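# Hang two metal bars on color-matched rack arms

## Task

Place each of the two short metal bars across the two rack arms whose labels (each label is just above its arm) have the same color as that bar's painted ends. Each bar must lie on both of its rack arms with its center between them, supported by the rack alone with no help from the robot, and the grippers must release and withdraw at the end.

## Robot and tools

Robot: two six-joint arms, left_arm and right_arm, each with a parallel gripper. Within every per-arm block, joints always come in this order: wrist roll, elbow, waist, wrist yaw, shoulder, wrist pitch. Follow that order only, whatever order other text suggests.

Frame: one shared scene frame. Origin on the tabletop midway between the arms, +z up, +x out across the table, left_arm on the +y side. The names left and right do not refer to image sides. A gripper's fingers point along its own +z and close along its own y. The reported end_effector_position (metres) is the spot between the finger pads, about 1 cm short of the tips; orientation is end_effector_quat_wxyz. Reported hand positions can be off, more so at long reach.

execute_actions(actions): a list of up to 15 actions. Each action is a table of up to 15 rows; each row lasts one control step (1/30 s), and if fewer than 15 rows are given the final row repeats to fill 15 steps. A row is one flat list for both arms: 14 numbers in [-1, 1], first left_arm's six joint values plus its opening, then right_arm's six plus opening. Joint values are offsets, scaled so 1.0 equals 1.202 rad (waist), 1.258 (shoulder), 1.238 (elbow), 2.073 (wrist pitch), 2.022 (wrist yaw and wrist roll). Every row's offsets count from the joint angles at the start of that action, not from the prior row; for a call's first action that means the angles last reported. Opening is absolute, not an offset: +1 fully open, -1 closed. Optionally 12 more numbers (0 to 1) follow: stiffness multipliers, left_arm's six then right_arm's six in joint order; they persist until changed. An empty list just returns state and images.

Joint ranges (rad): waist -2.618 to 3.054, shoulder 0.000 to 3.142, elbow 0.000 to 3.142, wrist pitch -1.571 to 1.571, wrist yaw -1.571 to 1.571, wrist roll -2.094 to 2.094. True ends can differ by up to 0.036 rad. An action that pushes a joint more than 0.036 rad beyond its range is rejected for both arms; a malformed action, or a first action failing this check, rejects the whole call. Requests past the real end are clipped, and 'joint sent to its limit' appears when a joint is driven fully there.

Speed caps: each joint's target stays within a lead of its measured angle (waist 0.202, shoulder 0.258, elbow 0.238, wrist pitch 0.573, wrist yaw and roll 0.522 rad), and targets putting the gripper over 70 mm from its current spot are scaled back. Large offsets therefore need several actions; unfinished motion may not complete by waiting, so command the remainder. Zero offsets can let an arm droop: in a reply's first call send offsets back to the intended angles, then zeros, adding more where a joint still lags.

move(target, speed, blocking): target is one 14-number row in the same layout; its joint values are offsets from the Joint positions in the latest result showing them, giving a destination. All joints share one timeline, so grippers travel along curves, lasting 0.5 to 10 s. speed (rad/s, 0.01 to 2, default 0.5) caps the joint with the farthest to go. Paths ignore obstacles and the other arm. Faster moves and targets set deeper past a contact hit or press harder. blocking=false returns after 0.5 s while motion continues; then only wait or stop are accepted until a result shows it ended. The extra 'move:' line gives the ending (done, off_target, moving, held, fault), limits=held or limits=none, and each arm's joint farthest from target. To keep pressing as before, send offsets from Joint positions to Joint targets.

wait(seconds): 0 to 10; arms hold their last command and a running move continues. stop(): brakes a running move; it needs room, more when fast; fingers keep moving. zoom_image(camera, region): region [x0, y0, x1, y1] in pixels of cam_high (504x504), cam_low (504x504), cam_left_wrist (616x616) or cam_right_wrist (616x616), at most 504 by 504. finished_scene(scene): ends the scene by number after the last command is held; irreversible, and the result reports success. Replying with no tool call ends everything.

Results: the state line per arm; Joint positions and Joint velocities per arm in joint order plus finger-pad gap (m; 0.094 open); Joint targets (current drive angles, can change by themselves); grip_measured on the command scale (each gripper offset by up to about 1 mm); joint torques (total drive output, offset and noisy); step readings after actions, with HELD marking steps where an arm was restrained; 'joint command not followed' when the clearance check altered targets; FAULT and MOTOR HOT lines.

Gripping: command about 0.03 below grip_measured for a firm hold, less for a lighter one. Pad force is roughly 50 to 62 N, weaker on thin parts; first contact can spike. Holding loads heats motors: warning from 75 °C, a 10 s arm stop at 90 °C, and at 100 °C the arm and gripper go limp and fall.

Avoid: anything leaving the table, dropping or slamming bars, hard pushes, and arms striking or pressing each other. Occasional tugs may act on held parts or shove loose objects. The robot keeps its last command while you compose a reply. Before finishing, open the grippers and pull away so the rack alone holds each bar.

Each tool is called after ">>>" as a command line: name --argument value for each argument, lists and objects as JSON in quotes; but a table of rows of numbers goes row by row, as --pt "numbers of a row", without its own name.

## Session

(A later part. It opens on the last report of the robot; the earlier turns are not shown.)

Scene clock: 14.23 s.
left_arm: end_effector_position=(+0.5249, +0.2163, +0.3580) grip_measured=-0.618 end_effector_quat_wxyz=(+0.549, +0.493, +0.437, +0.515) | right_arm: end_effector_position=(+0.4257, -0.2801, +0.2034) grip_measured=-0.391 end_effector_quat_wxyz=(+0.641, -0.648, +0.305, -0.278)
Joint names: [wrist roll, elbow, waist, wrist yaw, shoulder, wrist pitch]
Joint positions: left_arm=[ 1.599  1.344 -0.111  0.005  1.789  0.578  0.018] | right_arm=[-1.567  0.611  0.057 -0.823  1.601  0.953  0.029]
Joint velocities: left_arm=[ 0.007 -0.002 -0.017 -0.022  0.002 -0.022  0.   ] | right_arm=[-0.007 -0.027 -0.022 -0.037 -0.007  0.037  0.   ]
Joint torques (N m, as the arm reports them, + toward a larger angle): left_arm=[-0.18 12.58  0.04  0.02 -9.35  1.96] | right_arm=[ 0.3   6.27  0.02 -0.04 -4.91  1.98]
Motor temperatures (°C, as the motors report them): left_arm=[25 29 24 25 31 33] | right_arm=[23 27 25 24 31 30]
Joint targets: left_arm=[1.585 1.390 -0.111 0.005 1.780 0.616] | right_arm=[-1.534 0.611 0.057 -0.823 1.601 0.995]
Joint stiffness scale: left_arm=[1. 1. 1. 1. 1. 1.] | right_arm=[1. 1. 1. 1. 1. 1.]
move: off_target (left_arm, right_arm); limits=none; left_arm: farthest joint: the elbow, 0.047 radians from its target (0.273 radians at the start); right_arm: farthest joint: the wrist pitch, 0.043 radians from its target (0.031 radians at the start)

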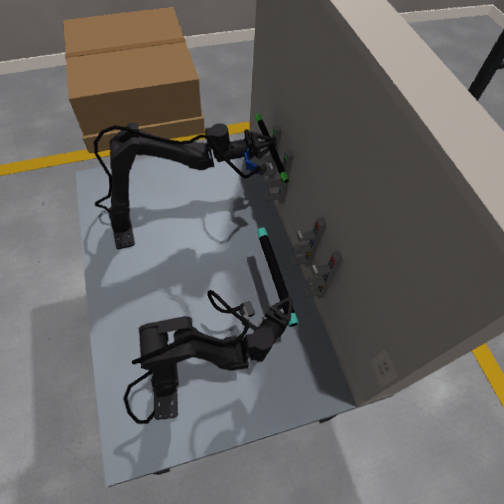

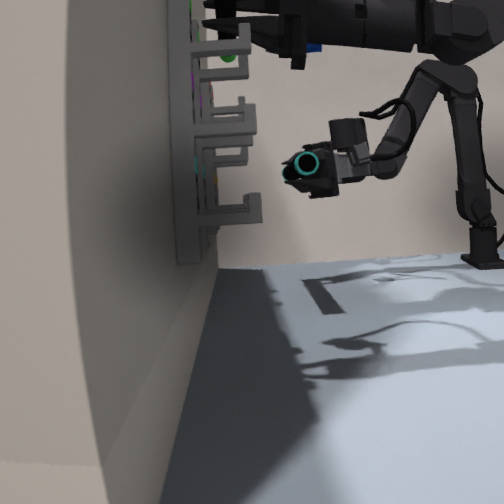

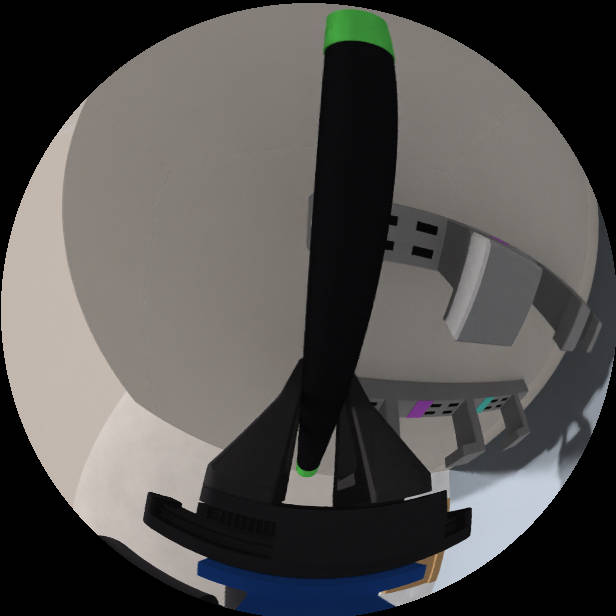

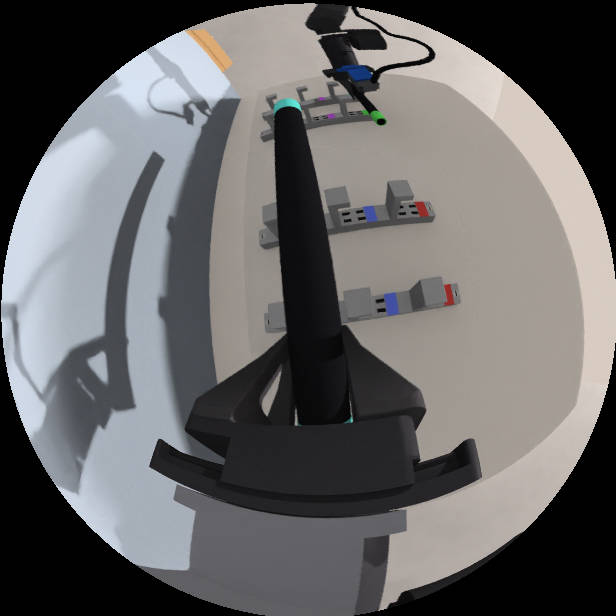

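>>> move --target '[-0.012,0.02,0,0,0.025,-0.03,-0.65,0.016,0,0,0,0,0.022,-0.44]' --speed 0.06

>>> execute_actions --actions '[[[0,0.02,0,0,-0.01,0,1,0.016,0,0,0,0,0.022,-0.44]]]'

>>> move --target '[0,-0.5,0,0,-0.6,-0.06,1,0.016,0.55,0.69,0.424,0.376,-0.025,-0.44]'

Scene clock: 16.20 s.
left_arm: end_effector_position=(+0.5331, +0.2156, +0.3236) grip_measured=-0.618 end_effector_quat_wxyz=(+0.526, +0.519, +0.464, +0.489) | right_arm: end_effector_position=(+0.4257, -0.2801, +0.2035) grip_measured=-0.391 end_effector_quat_wxyz=(+0.641, -0.648, +0.305, -0.278)
Joint names: [wrist roll, elbow, waist, wrist yaw, shoulder, wrist pitch]
Joint positions: left_arm=[ 1.59   1.344 -0.111  0.005  1.819  0.507  0.018] | right_arm=[-1.567  0.611  0.057 -0.823  1.601  0.953  0.029]
Joint velocities: left_arm=[ 0.022  0.007  0.012 -0.022  0.007 -0.037 -0.   ] | right_arm=[ 0.037  0.002 -0.007 -0.037 -0.027  0.022 -0.001]
Joint torques (N m, as the arm reports them, + toward a larger angle): left_arm=[-0.23 10.57 -0.03  0.03 -8.51  1.74] | right_arm=[ 0.27  6.27  0.02 -0.04 -4.93  1.99]
Motor temperatures (°C, as the motors report them): left_arm=[25 29 24 25 32 34] | right_arm=[23 27 25 24 31 30]
Joint targets: left_arm=[1.575 1.369 -0.111 0.005 1.820 0.516] | right_arm=[-1.535 0.611 0.057 -0.823 1.601 0.998]
Joint stiffness scale: left_arm=[1. 1. 1. 1. 1. 1.] | right_arm=[1. 1. 1. 1. 1. 1.]
move: off_target (left_arm, right_arm); limits=none; left_arm: farthest joint: the elbow, 0.025 radians from its target (0.025 radians at the start); right_arm: farthest joint: the wrist pitch, 0.046 radians from its target (0.046 radians at the start)

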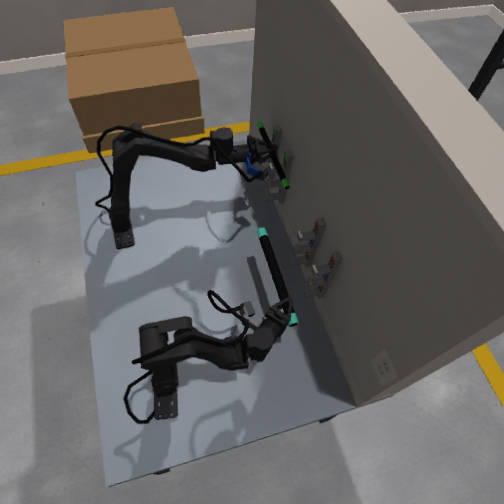

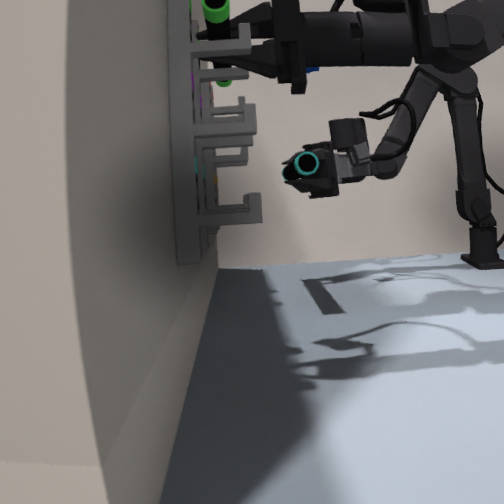

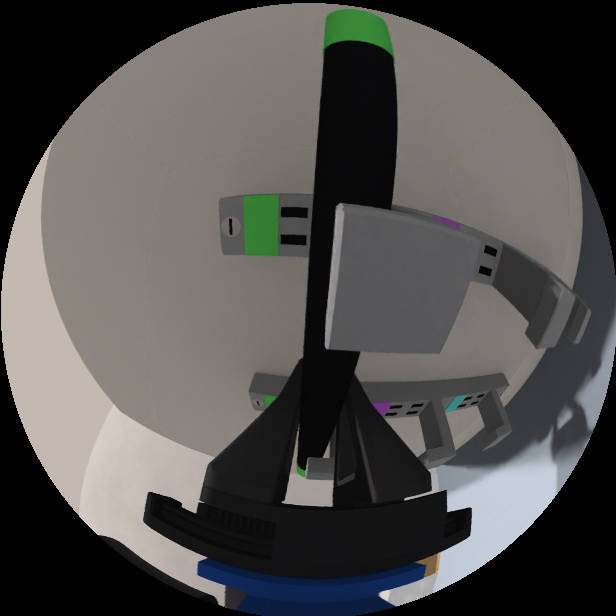

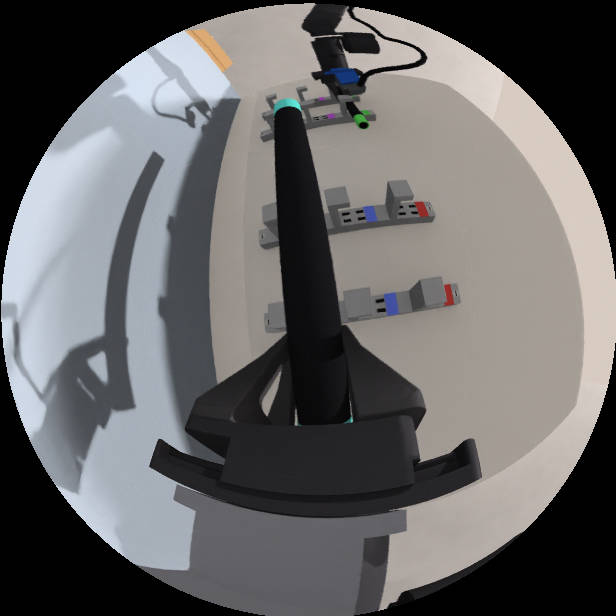

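Scene clock: 16.70 s.
left_arm: end_effector_position=(+0.5331, +0.2156, +0.3231) grip_measured=+1.000 end_effector_quat_wxyz=(+0.524, +0.520, +0.463, +0.490) | right_arm: end_effector_position=(+0.4257, -0.2801, +0.2036) grip_measured=-0.391 end_effector_quat_wxyz=(+0.641, -0.648, +0.305, -0.278)
Joint names: [wrist roll, elbow, waist, wrist yaw, shoulder, wrist pitch]
Joint positions: left_arm=[ 1.596  1.344 -0.111  0.005  1.819  0.505  0.094] | right_arm=[-1.566  0.611  0.057 -0.823  1.601  0.954  0.029]
Joint velocities: left_arm=[ 0.007 -0.002  0.012  0.022  0.002  0.022  0.   ] | right_arm=[ 0.007  0.002 -0.002 -0.037 -0.002 -0.081 -0.001]
Joint torques (N m, as the arm reports them, + toward a larger angle): left_arm=[-0.06 10.47  0.01 -0.05 -9.57  1.63] | right_arm=[ 0.27  6.28  0.02 -0.04 -4.92  2.  ]
Motor temperatures (°C, as the motors report them): left_arm=[25 29 24 25 32 34] | right_arm=[23 27 25 24 31 30]
Joint targets: left_arm=[1.591 1.369 -0.111 0.005 1.807 0.507] | right_arm=[-1.535 0.611 0.057 -0.823 1.601 0.998]
Joint stiffness scale: left_arm=[1. 1. 1. 1. 1. 1.] | right_arm=[1. 1. 1. 1. 1. 1.]
Step readings (joint positions):
0: left_arm=[1.590 1.344 -0.111 0.005 1.819 0.507] | right_arm=[-1.567 0.611 0.057 -0.823 1.601 0.953]
1: left_arm=[1.592 1.344 -0.111 0.005 1.819 0.506] | right_arm=[-1.567 0.611 0.057 -0.823 1.601 0.953]
2: left_arm=[1.592 1.344 -0.111 0.005 1.819 0.506] | right_arm=[-1.566 0.611 0.057 -0.823 1.601 0.953]
4: left_arm=[1.593 1.344 -0.111 0.005 1.819 0.506] | right_arm=[-1.566 0.611 0.057 -0.823 1.601 0.953]
8: left_arm=[1.595 1.344 -0.111 0.005 1.819 0.505] | right_arm=[-1.566 0.611 0.057 -0.823 1.601 0.954]
15: Joint positions above

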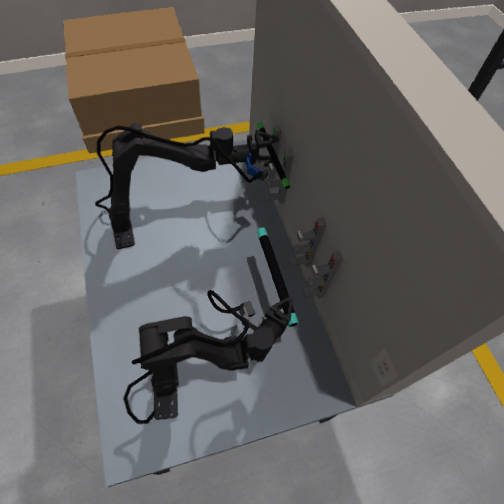

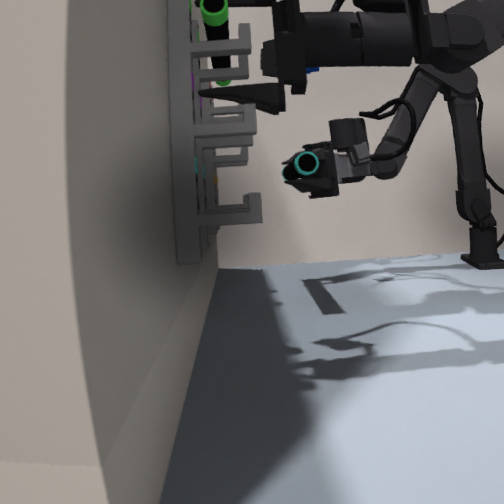

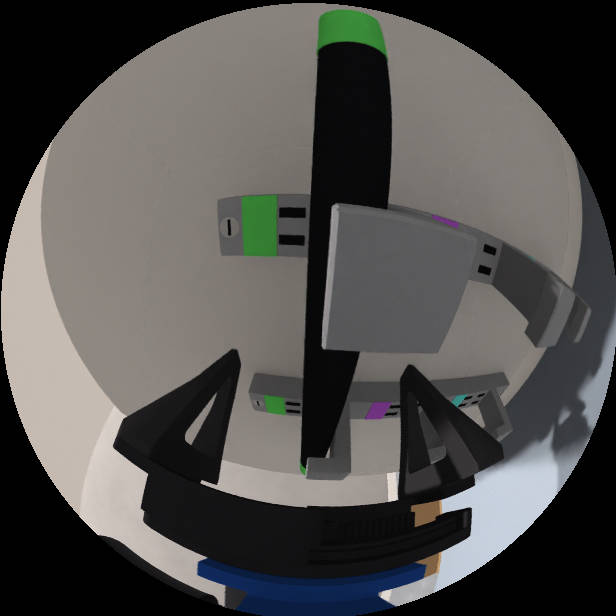

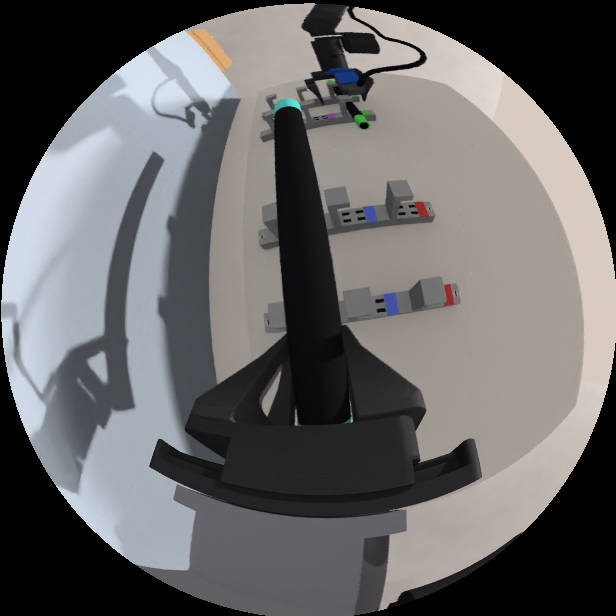

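Scene clock: 19.23 s.
left_arm: end_effector_position=(+0.3515, +0.2314, +0.3321) grip_measured=+1.000 end_effector_quat_wxyz=(+0.523, +0.522, +0.462, +0.491) | right_arm: end_effector_position=(+0.4627, +0.0337, +0.2031) grip_measured=-0.391 end_effector_quat_wxyz=(+0.642, -0.644, +0.297, -0.292)
Joint names: [wrist roll, elbow, waist, wrist yaw, shoulder, wrist pitch]
Joint positions: left_arm=[ 1.601  0.738 -0.111  0.005  1.087  0.379  0.094] | right_arm=[-1.566  1.241  0.893  0.022  2.088  0.843  0.029]
Joint velocities: left_arm=[-0.022 -0.012 -0.007 -0.051 -0.012  0.066  0.   ] | right_arm=[-0.022  0.007 -0.012 -0.051  0.002 -0.051  0.   ]
Joint torques (N m, as the arm reports them, + toward a larger angle): left_arm=[-0.05  7.01  0.01 -0.02 -4.3   1.63] | right_arm=[  0.27  10.92  -0.53   0.1  -10.66   2.36]
Motor temperatures (°C, as the motors report them): left_arm=[25 29 24 25 32 34] | right_arm=[23 28 25 24 32 31]
Joint targets: left_arm=[1.596 0.725 -0.111 0.005 1.064 0.381] | right_arm=[-1.534 1.291 0.887 0.035 2.073 0.902]
Joint stiffness scale: left_arm=[1. 1. 1. 1. 1. 1.] | right_arm=[1. 1. 1. 1. 1. 1.]
move: off_target (left_arm, right_arm); limits=none; left_arm: farthest joint: the shoulder, 0.023 radians from its target (0.755 radians at the start); right_arm: farthest joint: the wrist pitch, 0.059 radians from its target (0.052 radians at the start)

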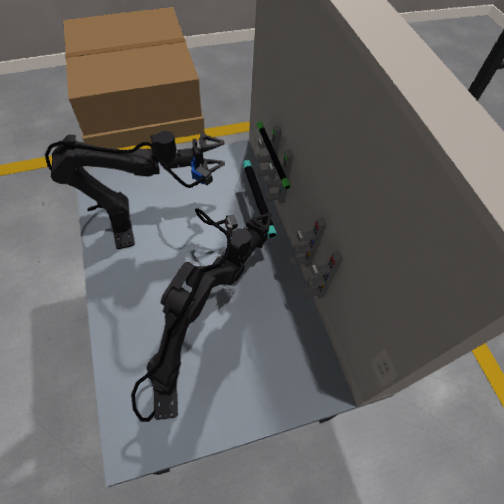

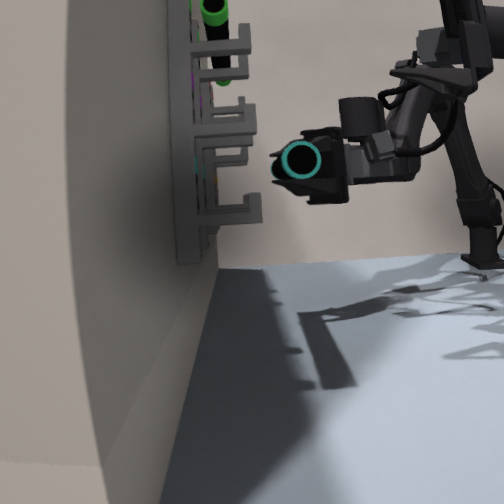

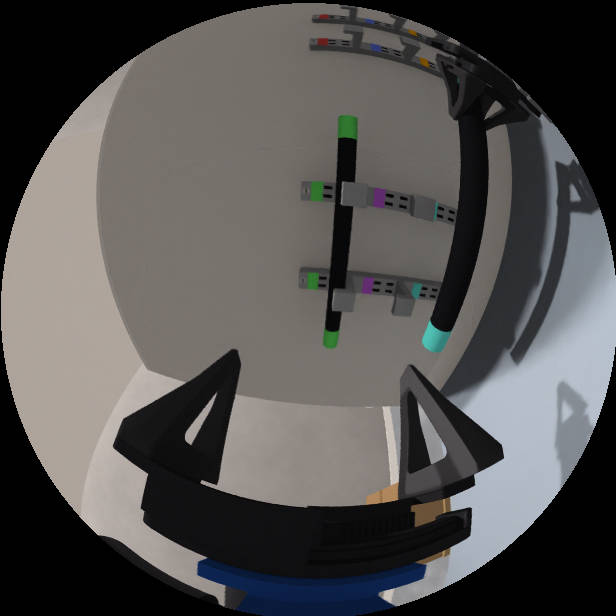

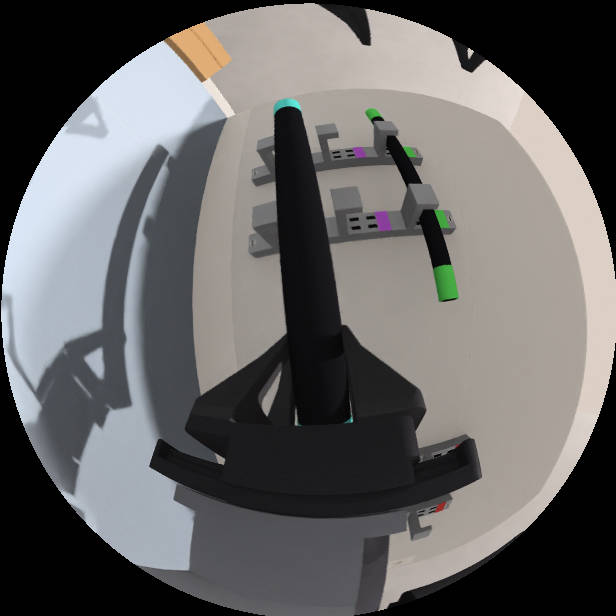

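>>> execute_actions --actions '[[[0,0,0,0,0,0,1,0.014,0.114,0,0,0.032,0.01,-0.44]],[[0,0,0,0,0,0,1,0.014,0.115,0,0,0.032,0.01,-0.44]],[[0,0,0,0,0,0,1,0.014,0.116,0,0,0.032,0.009,-0.44]]]'

Scene clock: 21.20 s.
left_arm: end_effector_position=(+0.3516, +0.2314, +0.3307) grip_measured=+1.000 end_effector_quat_wxyz=(+0.517, +0.527, +0.459, +0.494) | right_arm: end_effector_position=(+0.5006, +0.0682, +0.2014) grip_measured=-0.391 end_effector_quat_wxyz=(+0.641, -0.645, +0.296, -0.292)
Joint names: [wrist roll, elbow, waist, wrist yaw, shoulder, wrist pitch]
Joint positions: left_arm=[ 1.616  0.738 -0.111  0.005  1.087  0.373  0.094] | right_arm=[-1.566  1.52   0.893  0.021  2.256  0.729  0.029]
Joint velocities: left_arm=[-0.022 -0.002 -0.046  0.051 -0.002 -0.022  0.   ] | right_arm=[-0.007  0.017  0.022  0.022  0.002  0.007  0.   ]
Joint torques (N m, as the arm reports them, + toward a larger angle): left_arm=[-0.11  8.61  0.08 -0.01 -2.48  1.66] | right_arm=[  0.24  11.18   0.03  -0.01 -12.28   2.37]
Motor temperatures (°C, as the motors report them): left_arm=[25 29 24 25 32 34] | right_arm=[23 28 25 24 33 31]
Joint targets: left_arm=[1.611 0.738 -0.111 0.005 1.087 0.375] | right_arm=[-1.538 1.570 0.893 0.022 2.239 0.787]
Joint stiffness scale: left_arm=[1. 1. 1. 1. 1. 1.] | right_arm=[1. 1. 1. 1. 1. 1.]
Step readings (joint positions; steps 1 to 15: 1st action; 16 to 30: 2nd action; 31 to 45: 3rd action):
0: left_arm=[1.601 0.738 -0.111 0.005 1.087 0.379] | right_arm=[-1.566 1.241 0.893 0.023 2.088 0.843]
1: left_arm=[1.602 0.738 -0.111 0.005 1.087 0.379] | right_arm=[-1.566 1.255 0.893 0.023 2.096 0.836]
2: left_arm=[1.603 0.738 -0.111 0.005 1.087 0.379] | right_arm=[-1.566 1.284 0.893 0.021 2.113 0.827]
4: left_arm=[1.604 0.738 -0.111 0.005 1.087 0.378] | right_arm=[-1.566 1.325 0.893 0.021 2.138 0.822]
8: left_arm=[1.606 0.738 -0.111 0.005 1.087 0.377] | right_arm=[-1.566 1.333 0.893 0.022 2.143 0.813]
15: left_arm=[1.606 0.738 -0.111 0.005 1.087 0.377] | right_arm=[-1.566 1.333 0.893 0.022 2.143 0.806]
16: left_arm=[1.607 0.738 -0.111 0.005 1.087 0.377] | right_arm=[-1.566 1.348 0.893 0.022 2.151 0.798]
17: left_arm=[1.608 0.738 -0.111 0.005 1.087 0.377] | right_arm=[-1.566 1.378 0.893 0.021 2.168 0.789]
19: left_arm=[1.609 0.738 -0.111 0.005 1.087 0.376] | right_arm=[-1.566 1.419 0.893 0.021 2.194 0.785]
23: left_arm=[1.611 0.738 -0.111 0.005 1.087 0.375] | right_arm=[-1.566 1.427 0.893 0.021 2.199 0.776]
30: left_arm=[1.611 0.738 -0.111 0.005 1.087 0.375] | right_arm=[-1.566 1.427 0.893 0.021 2.199 0.768]
31: left_arm=[1.612 0.738 -0.111 0.005 1.087 0.375] | right_arm=[-1.566 1.442 0.893 0.021 2.207 0.761]
32: left_arm=[1.613 0.738 -0.111 0.005 1.087 0.375] | right_arm=[-1.566 1.473 0.893 0.020 2.225 0.752]
34: left_arm=[1.614 0.738 -0.111 0.005 1.087 0.374] | right_arm=[-1.566 1.513 0.893 0.021 2.249 0.747]
38: left_arm=[1.616 0.738 -0.111 0.005 1.087 0.374] | right_arm=[-1.566 1.520 0.893 0.021 2.255 0.737]
45: Joint positions above

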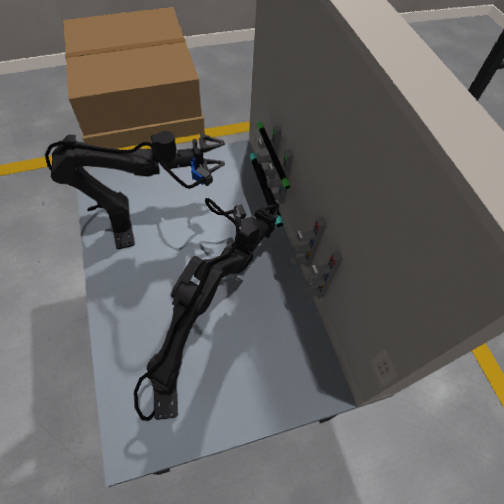

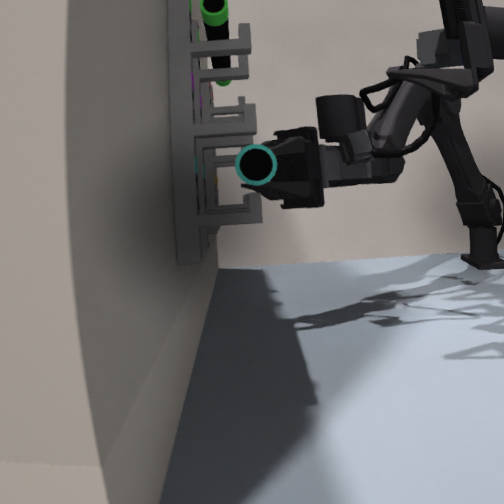

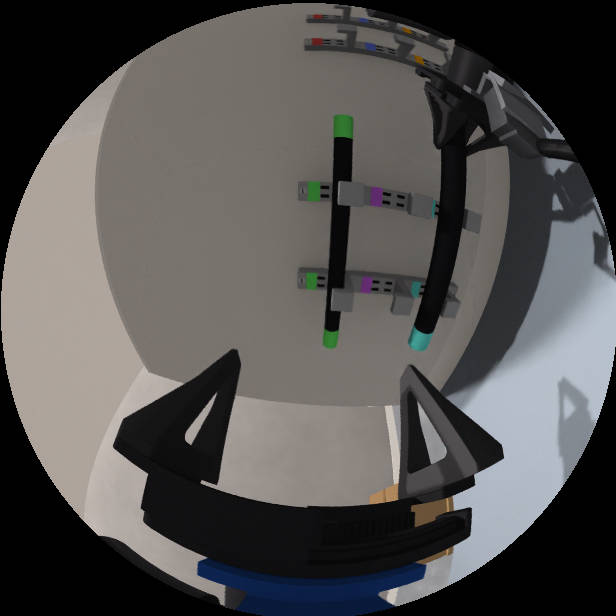

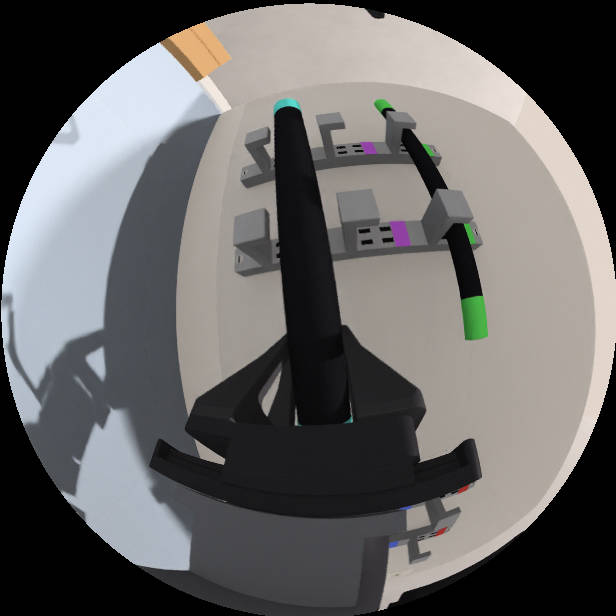

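>>> execute_actions --actions '[[[0,0,0,0,0,0,1,0.014,0.116,0,0,0.031,0.009,-0.44]],[[0,0,0,0,0,0,1,0.014,0.116,0,0,0.031,0.009,-0.44]],[[0,0,0,0,0,0,1,0.014,0.116,0,0,0.031,0.009,-0.44]]]'

Scene clock: 23.53 s.
left_arm: end_effector_position=(+0.3516, +0.2314, +0.3294) grip_measured=+1.000 end_effector_quat_wxyz=(+0.512, +0.532, +0.456, +0.497) | right_arm: end_effector_position=(+0.5331, +0.0977, +0.1900) grip_measured=-0.391 end_effector_quat_wxyz=(+0.636, -0.650, +0.298, -0.290)
Joint names: [wrist roll, elbow, waist, wrist yaw, shoulder, wrist pitch]
Joint positions: left_arm=[ 1.632  0.738 -0.111  0.005  1.087  0.368  0.094] | right_arm=[-1.567  1.798  0.893  0.02   2.428  0.607  0.029]
Joint velocities: left_arm=[ 0.037  0.007  0.007 -0.051 -0.007 -0.007  0.   ] | right_arm=[ 0.022 -0.017 -0.007 -0.022 -0.002 -0.037 -0.001]
Joint torques (N m, as the arm reports them, + toward a larger angle): left_arm=[-0.1   8.49  0.03 -0.01 -2.46  1.65] | right_arm=[  0.24  11.61   0.06  -0.02 -13.8    2.37]
Motor temperatures (°C, as the motors report them): left_arm=[25 29 24 25 31 34] | right_arm=[23 29 25 24 35 32]
Joint targets: left_arm=[1.626 0.738 -0.111 0.005 1.087 0.370] | right_arm=[-1.539 1.850 0.893 0.021 2.408 0.667]
Joint stiffness scale: left_arm=[1. 1. 1. 1. 1. 1.] | right_arm=[1. 1. 1. 1. 1. 1.]
Step readings (joint positions; steps 1 to 15: 1st action; 16 to 30: 2nd action; 31 to 45: 3rd action):
0: left_arm=[1.617 0.738 -0.111 0.005 1.087 0.373] | right_arm=[-1.566 1.520 0.893 0.021 2.256 0.728]
1: left_arm=[1.617 0.738 -0.111 0.005 1.087 0.373] | right_arm=[-1.566 1.536 0.893 0.021 2.264 0.720]
2: left_arm=[1.618 0.738 -0.111 0.005 1.087 0.373] | right_arm=[-1.567 1.568 0.893 0.020 2.282 0.711]
4: left_arm=[1.619 0.738 -0.111 0.005 1.087 0.372] | right_arm=[-1.567 1.607 0.893 0.020 2.306 0.708]
8: left_arm=[1.621 0.738 -0.111 0.005 1.087 0.372] | right_arm=[-1.567 1.613 0.893 0.021 2.311 0.697]
15: left_arm=[1.622 0.738 -0.111 0.005 1.087 0.371] | right_arm=[-1.567 1.613 0.893 0.021 2.312 0.689]
16: left_arm=[1.622 0.738 -0.111 0.005 1.087 0.371] | right_arm=[-1.567 1.629 0.893 0.020 2.320 0.680]
17: left_arm=[1.623 0.738 -0.111 0.005 1.087 0.371] | right_arm=[-1.567 1.662 0.893 0.020 2.338 0.672]
19: left_arm=[1.624 0.738 -0.111 0.005 1.087 0.370] | right_arm=[-1.567 1.699 0.893 0.020 2.362 0.669]
23: left_arm=[1.626 0.738 -0.111 0.005 1.087 0.370] | right_arm=[-1.567 1.706 0.893 0.020 2.368 0.658]
30: left_arm=[1.627 0.738 -0.111 0.005 1.087 0.369] | right_arm=[-1.567 1.706 0.893 0.020 2.370 0.648]
31: left_arm=[1.627 0.738 -0.111 0.005 1.087 0.369] | right_arm=[-1.567 1.723 0.893 0.020 2.378 0.640]
32: left_arm=[1.628 0.738 -0.111 0.005 1.087 0.369] | right_arm=[-1.567 1.755 0.893 0.019 2.396 0.631]
34: left_arm=[1.630 0.738 -0.111 0.005 1.087 0.369] | right_arm=[-1.567 1.792 0.893 0.020 2.419 0.629]
38: left_arm=[1.631 0.738 -0.111 0.005 1.087 0.368] | right_arm=[-1.567 1.798 0.893 0.020 2.426 0.618]
45: Joint positions above

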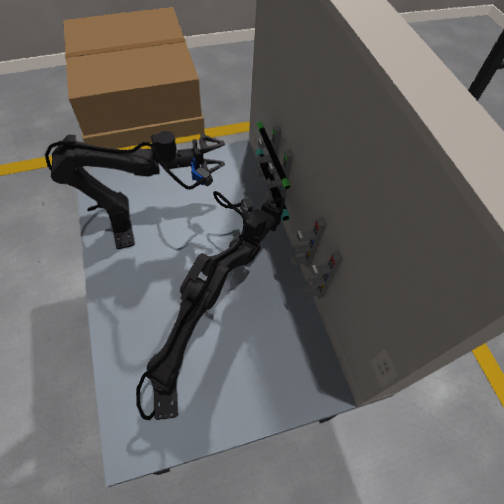

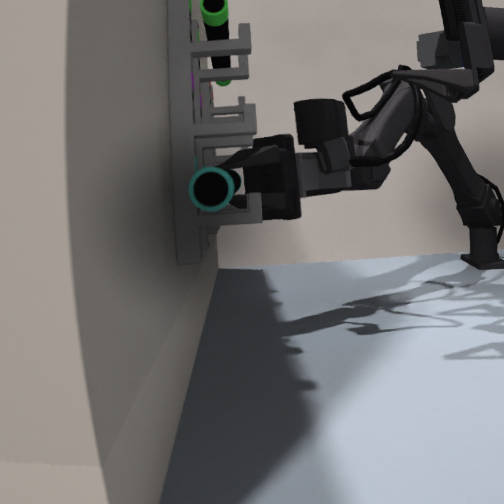

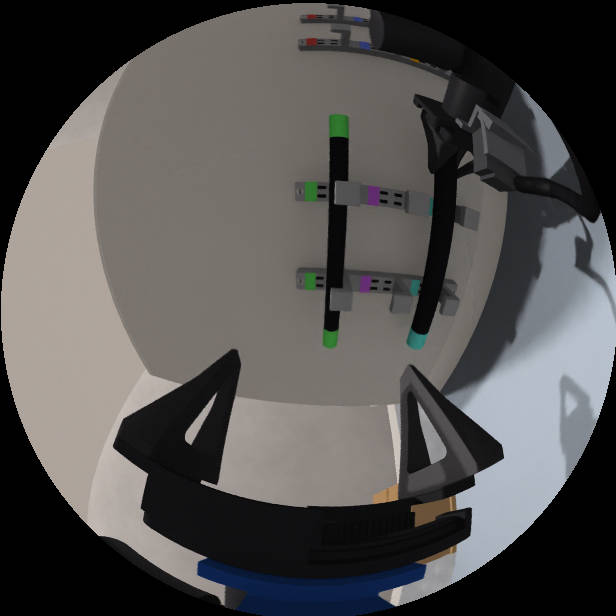

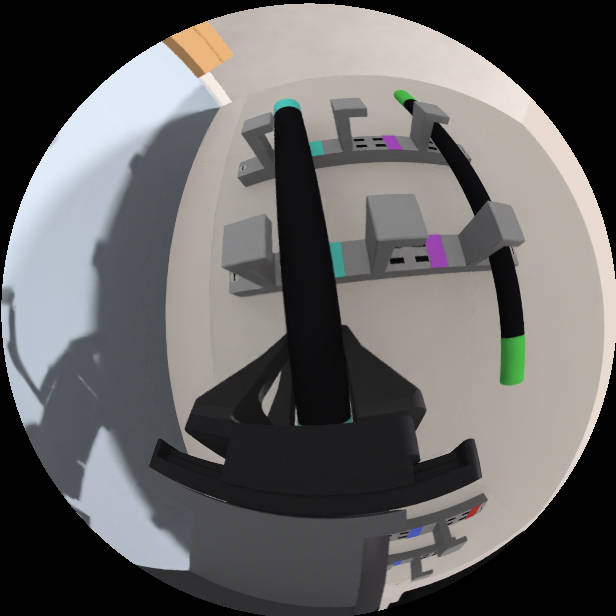

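>>> execute_actions --actions '[[[0,0,0,0,0,0,1,0.012,0.03,0,0,0,0.03,-0.44]],[[0,0,0,0,0,0,1,0.012,0.03,0,0,0,0.03,-0.44]]]'

Scene clock: 25.03 s.
left_arm: end_effector_position=(+0.3516, +0.2314, +0.3284) grip_measured=+1.000 end_effector_quat_wxyz=(+0.509, +0.535, +0.454, +0.498) | right_arm: end_effector_position=(+0.5343, +0.0988, +0.1800) grip_measured=-0.391 end_effector_quat_wxyz=(+0.637, -0.649, +0.302, -0.286)
Joint names: [wrist roll, elbow, waist, wrist yaw, shoulder, wrist pitch]
Joint positions: left_arm=[ 1.642  0.738 -0.111  0.005  1.087  0.364  0.094] | right_arm=[-1.557  1.798  0.893  0.02   2.45   0.628  0.029]
Joint velocities: left_arm=[ 0.007 -0.002 -0.012  0.051 -0.012 -0.037  0.   ] | right_arm=[ 0.066 -0.017  0.007 -0.022 -0.012 -0.051 -0.   ]
Joint torques (N m, as the arm reports them, + toward a larger angle): left_arm=[-0.1   8.17  0.05  0.   -2.49  1.67] | right_arm=[  0.15  10.43   0.02  -0.02 -13.04   2.26]
Motor temperatures (°C, as the motors report them): left_arm=[25 29 24 25 31 34] | right_arm=[23 29 25 24 36 32]
Joint targets: left_arm=[1.637 0.738 -0.111 0.005 1.087 0.366] | right_arm=[-1.538 1.835 0.893 0.020 2.442 0.677]
Joint stiffness scale: left_arm=[1. 1. 1. 1. 1. 1.] | right_arm=[1. 1. 1. 1. 1. 1.]
Step readings (joint positions; steps 1 to 15: 1st action; 16 to 30: 2nd action):
0: left_arm=[1.632 0.738 -0.111 0.005 1.087 0.367] | right_arm=[-1.567 1.798 0.893 0.020 2.428 0.607]
1: left_arm=[1.633 0.738 -0.111 0.005 1.087 0.367] | right_arm=[-1.567 1.798 0.893 0.020 2.430 0.607]
2: left_arm=[1.633 0.738 -0.111 0.005 1.087 0.367] | right_arm=[-1.567 1.798 0.893 0.020 2.431 0.608]
4: left_arm=[1.635 0.738 -0.111 0.005 1.087 0.367] | right_arm=[-1.567 1.798 0.893 0.020 2.436 0.608]
8: left_arm=[1.636 0.738 -0.111 0.005 1.087 0.366] | right_arm=[-1.562 1.798 0.893 0.020 2.442 0.614]
15: left_arm=[1.637 0.738 -0.111 0.005 1.087 0.366] | right_arm=[-1.562 1.798 0.893 0.020 2.442 0.615]
16: left_arm=[1.638 0.738 -0.111 0.005 1.087 0.366] | right_arm=[-1.562 1.798 0.893 0.020 2.443 0.615]
17: left_arm=[1.638 0.738 -0.111 0.005 1.087 0.366] | right_arm=[-1.562 1.798 0.893 0.020 2.444 0.618]
19: left_arm=[1.640 0.738 -0.111 0.005 1.087 0.365] | right_arm=[-1.559 1.798 0.893 0.020 2.448 0.623]
23: left_arm=[1.641 0.738 -0.111 0.005 1.087 0.364] | right_arm=[-1.557 1.798 0.893 0.020 2.450 0.628]
30: Joint positions above

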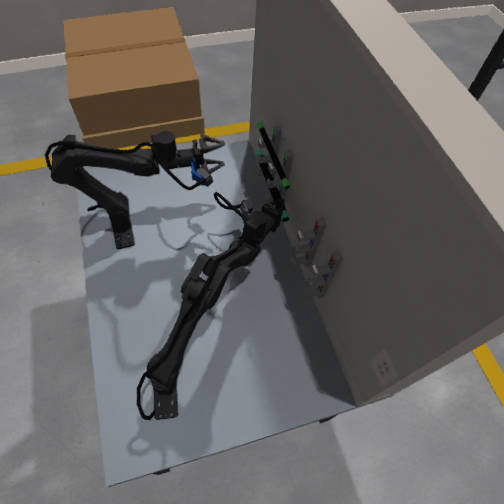

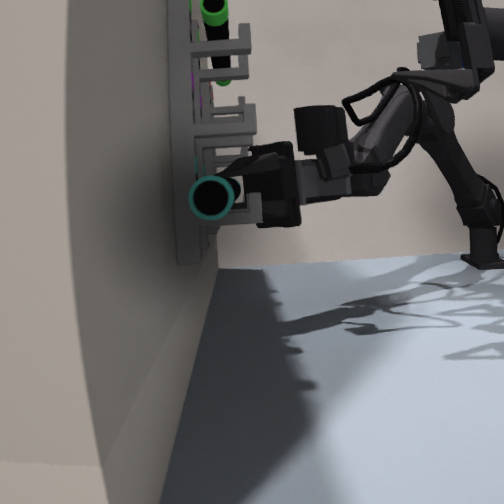

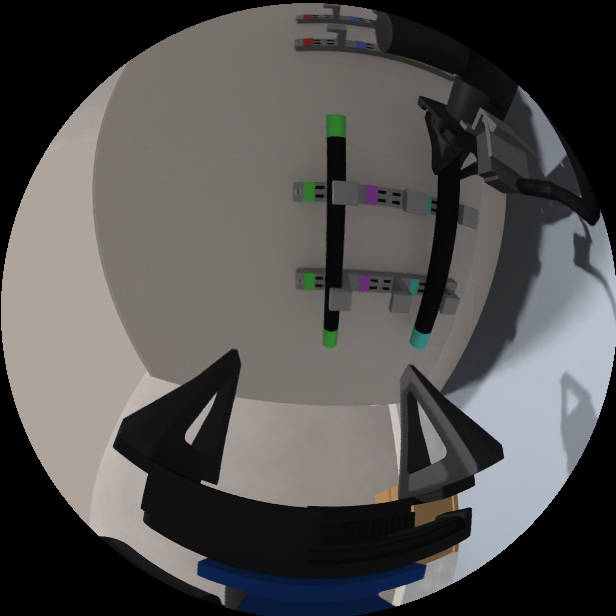

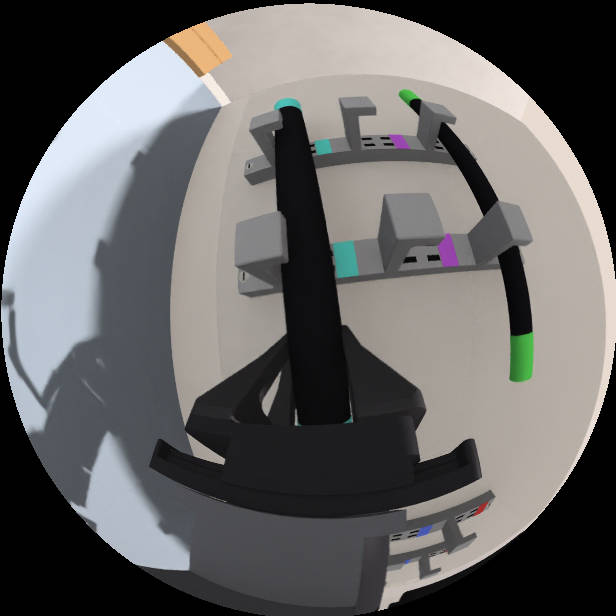

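Possibly touching a lip edge; go slightly deeper and lower.

>>> execute_actions --actions '[[[0,0,0,0,0,0,1,0.005,0.09,0,0,0.025,0.005,-0.44]],[[0,0,0,0,0,0,1,0.005,0.03,0,0,0.004,0.02,-0.44]]]'

Scene clock: 26.33 s.
left_arm: end_effector_position=(+0.3516, +0.2314, +0.3276) grip_measured=+1.000 end_effector_quat_wxyz=(+0.505, +0.538, +0.452, +0.500) | right_arm: end_effector_position=(+0.5397, +0.1070, +0.1778) grip_measured=-0.391 end_effector_quat_wxyz=(+0.643, -0.646, +0.296, -0.285)
Joint names: [wrist roll, elbow, waist, wrist yaw, shoulder, wrist pitch]
Joint positions: left_arm=[ 1.652  0.738 -0.111  0.005  1.087  0.361  0.094] | right_arm=[-1.558  1.863  0.894  0.01   2.497  0.624  0.029]
Joint velocities: left_arm=[-0.007 -0.007 -0.007  0.007 -0.002 -0.007  0.   ] | right_arm=[-0.066 -0.012  0.012 -0.022 -0.002 -0.007 -0.   ]
Joint torques (N m, as the arm reports them, + toward a larger angle): left_arm=[-0.08  8.33 -0.09  0.02 -2.49  1.67] | right_arm=[  0.07  10.47   0.02  -0.01 -12.89   2.07]
Motor temperatures (°C, as the motors report them): left_arm=[25 29 24 25 31 34] | right_arm=[23 29 25 24 37 32]
Joint targets: left_arm=[1.647 0.738 -0.111 0.005 1.087 0.362] | right_arm=[-1.548 1.900 0.894 0.011 2.496 0.654]
Joint stiffness scale: left_arm=[1. 1. 1. 1. 1. 1.] | right_arm=[1. 1. 1. 1. 1. 1.]
Step readings (joint positions; steps 1 to 15: 1st action; 16 to 30: 2nd action):
0: left_arm=[1.642 0.738 -0.111 0.005 1.087 0.364] | right_arm=[-1.557 1.798 0.893 0.020 2.450 0.628]
1: left_arm=[1.643 0.738 -0.111 0.005 1.087 0.364] | right_arm=[-1.557 1.810 0.893 0.020 2.457 0.623]
2: left_arm=[1.644 0.738 -0.111 0.005 1.087 0.364] | right_arm=[-1.559 1.833 0.893 0.019 2.469 0.617]
4: left_arm=[1.645 0.738 -0.111 0.005 1.087 0.363] | right_arm=[-1.560 1.856 0.893 0.013 2.486 0.613]
8: left_arm=[1.646 0.738 -0.111 0.005 1.087 0.362] | right_arm=[-1.558 1.863 0.894 0.012 2.491 0.612]
15: left_arm=[1.647 0.738 -0.111 0.005 1.087 0.362] | right_arm=[-1.558 1.863 0.894 0.011 2.491 0.612]
16: left_arm=[1.648 0.738 -0.111 0.005 1.087 0.362] | right_arm=[-1.558 1.863 0.894 0.010 2.492 0.613]
17: left_arm=[1.649 0.738 -0.111 0.005 1.087 0.362] | right_arm=[-1.558 1.863 0.894 0.010 2.493 0.615]
19: left_arm=[1.650 0.738 -0.111 0.005 1.087 0.361] | right_arm=[-1.558 1.863 0.894 0.010 2.496 0.620]
23: left_arm=[1.651 0.738 -0.111 0.005 1.087 0.361] | right_arm=[-1.558 1.863 0.894 0.010 2.497 0.624]
30: Joint positions above

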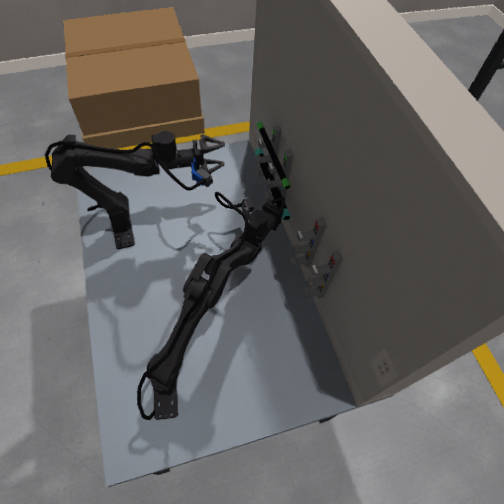

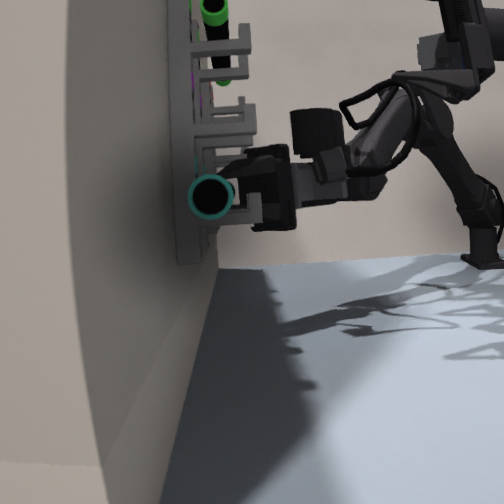

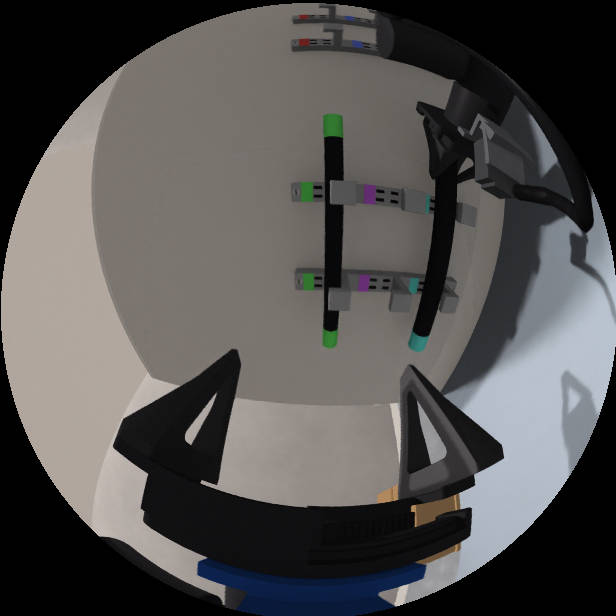

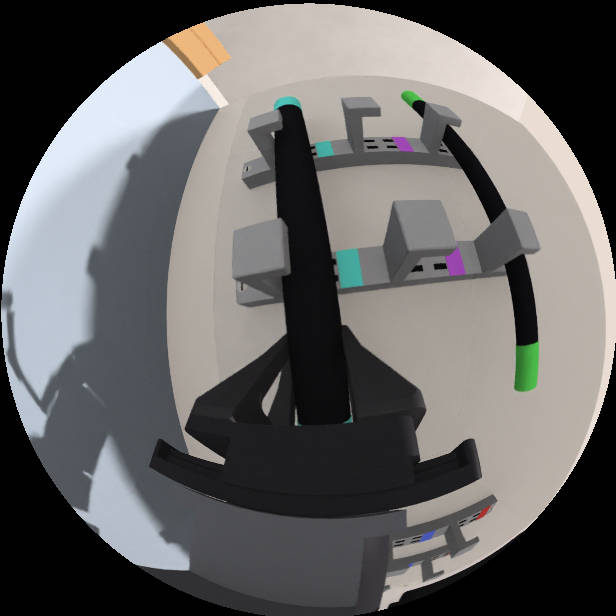

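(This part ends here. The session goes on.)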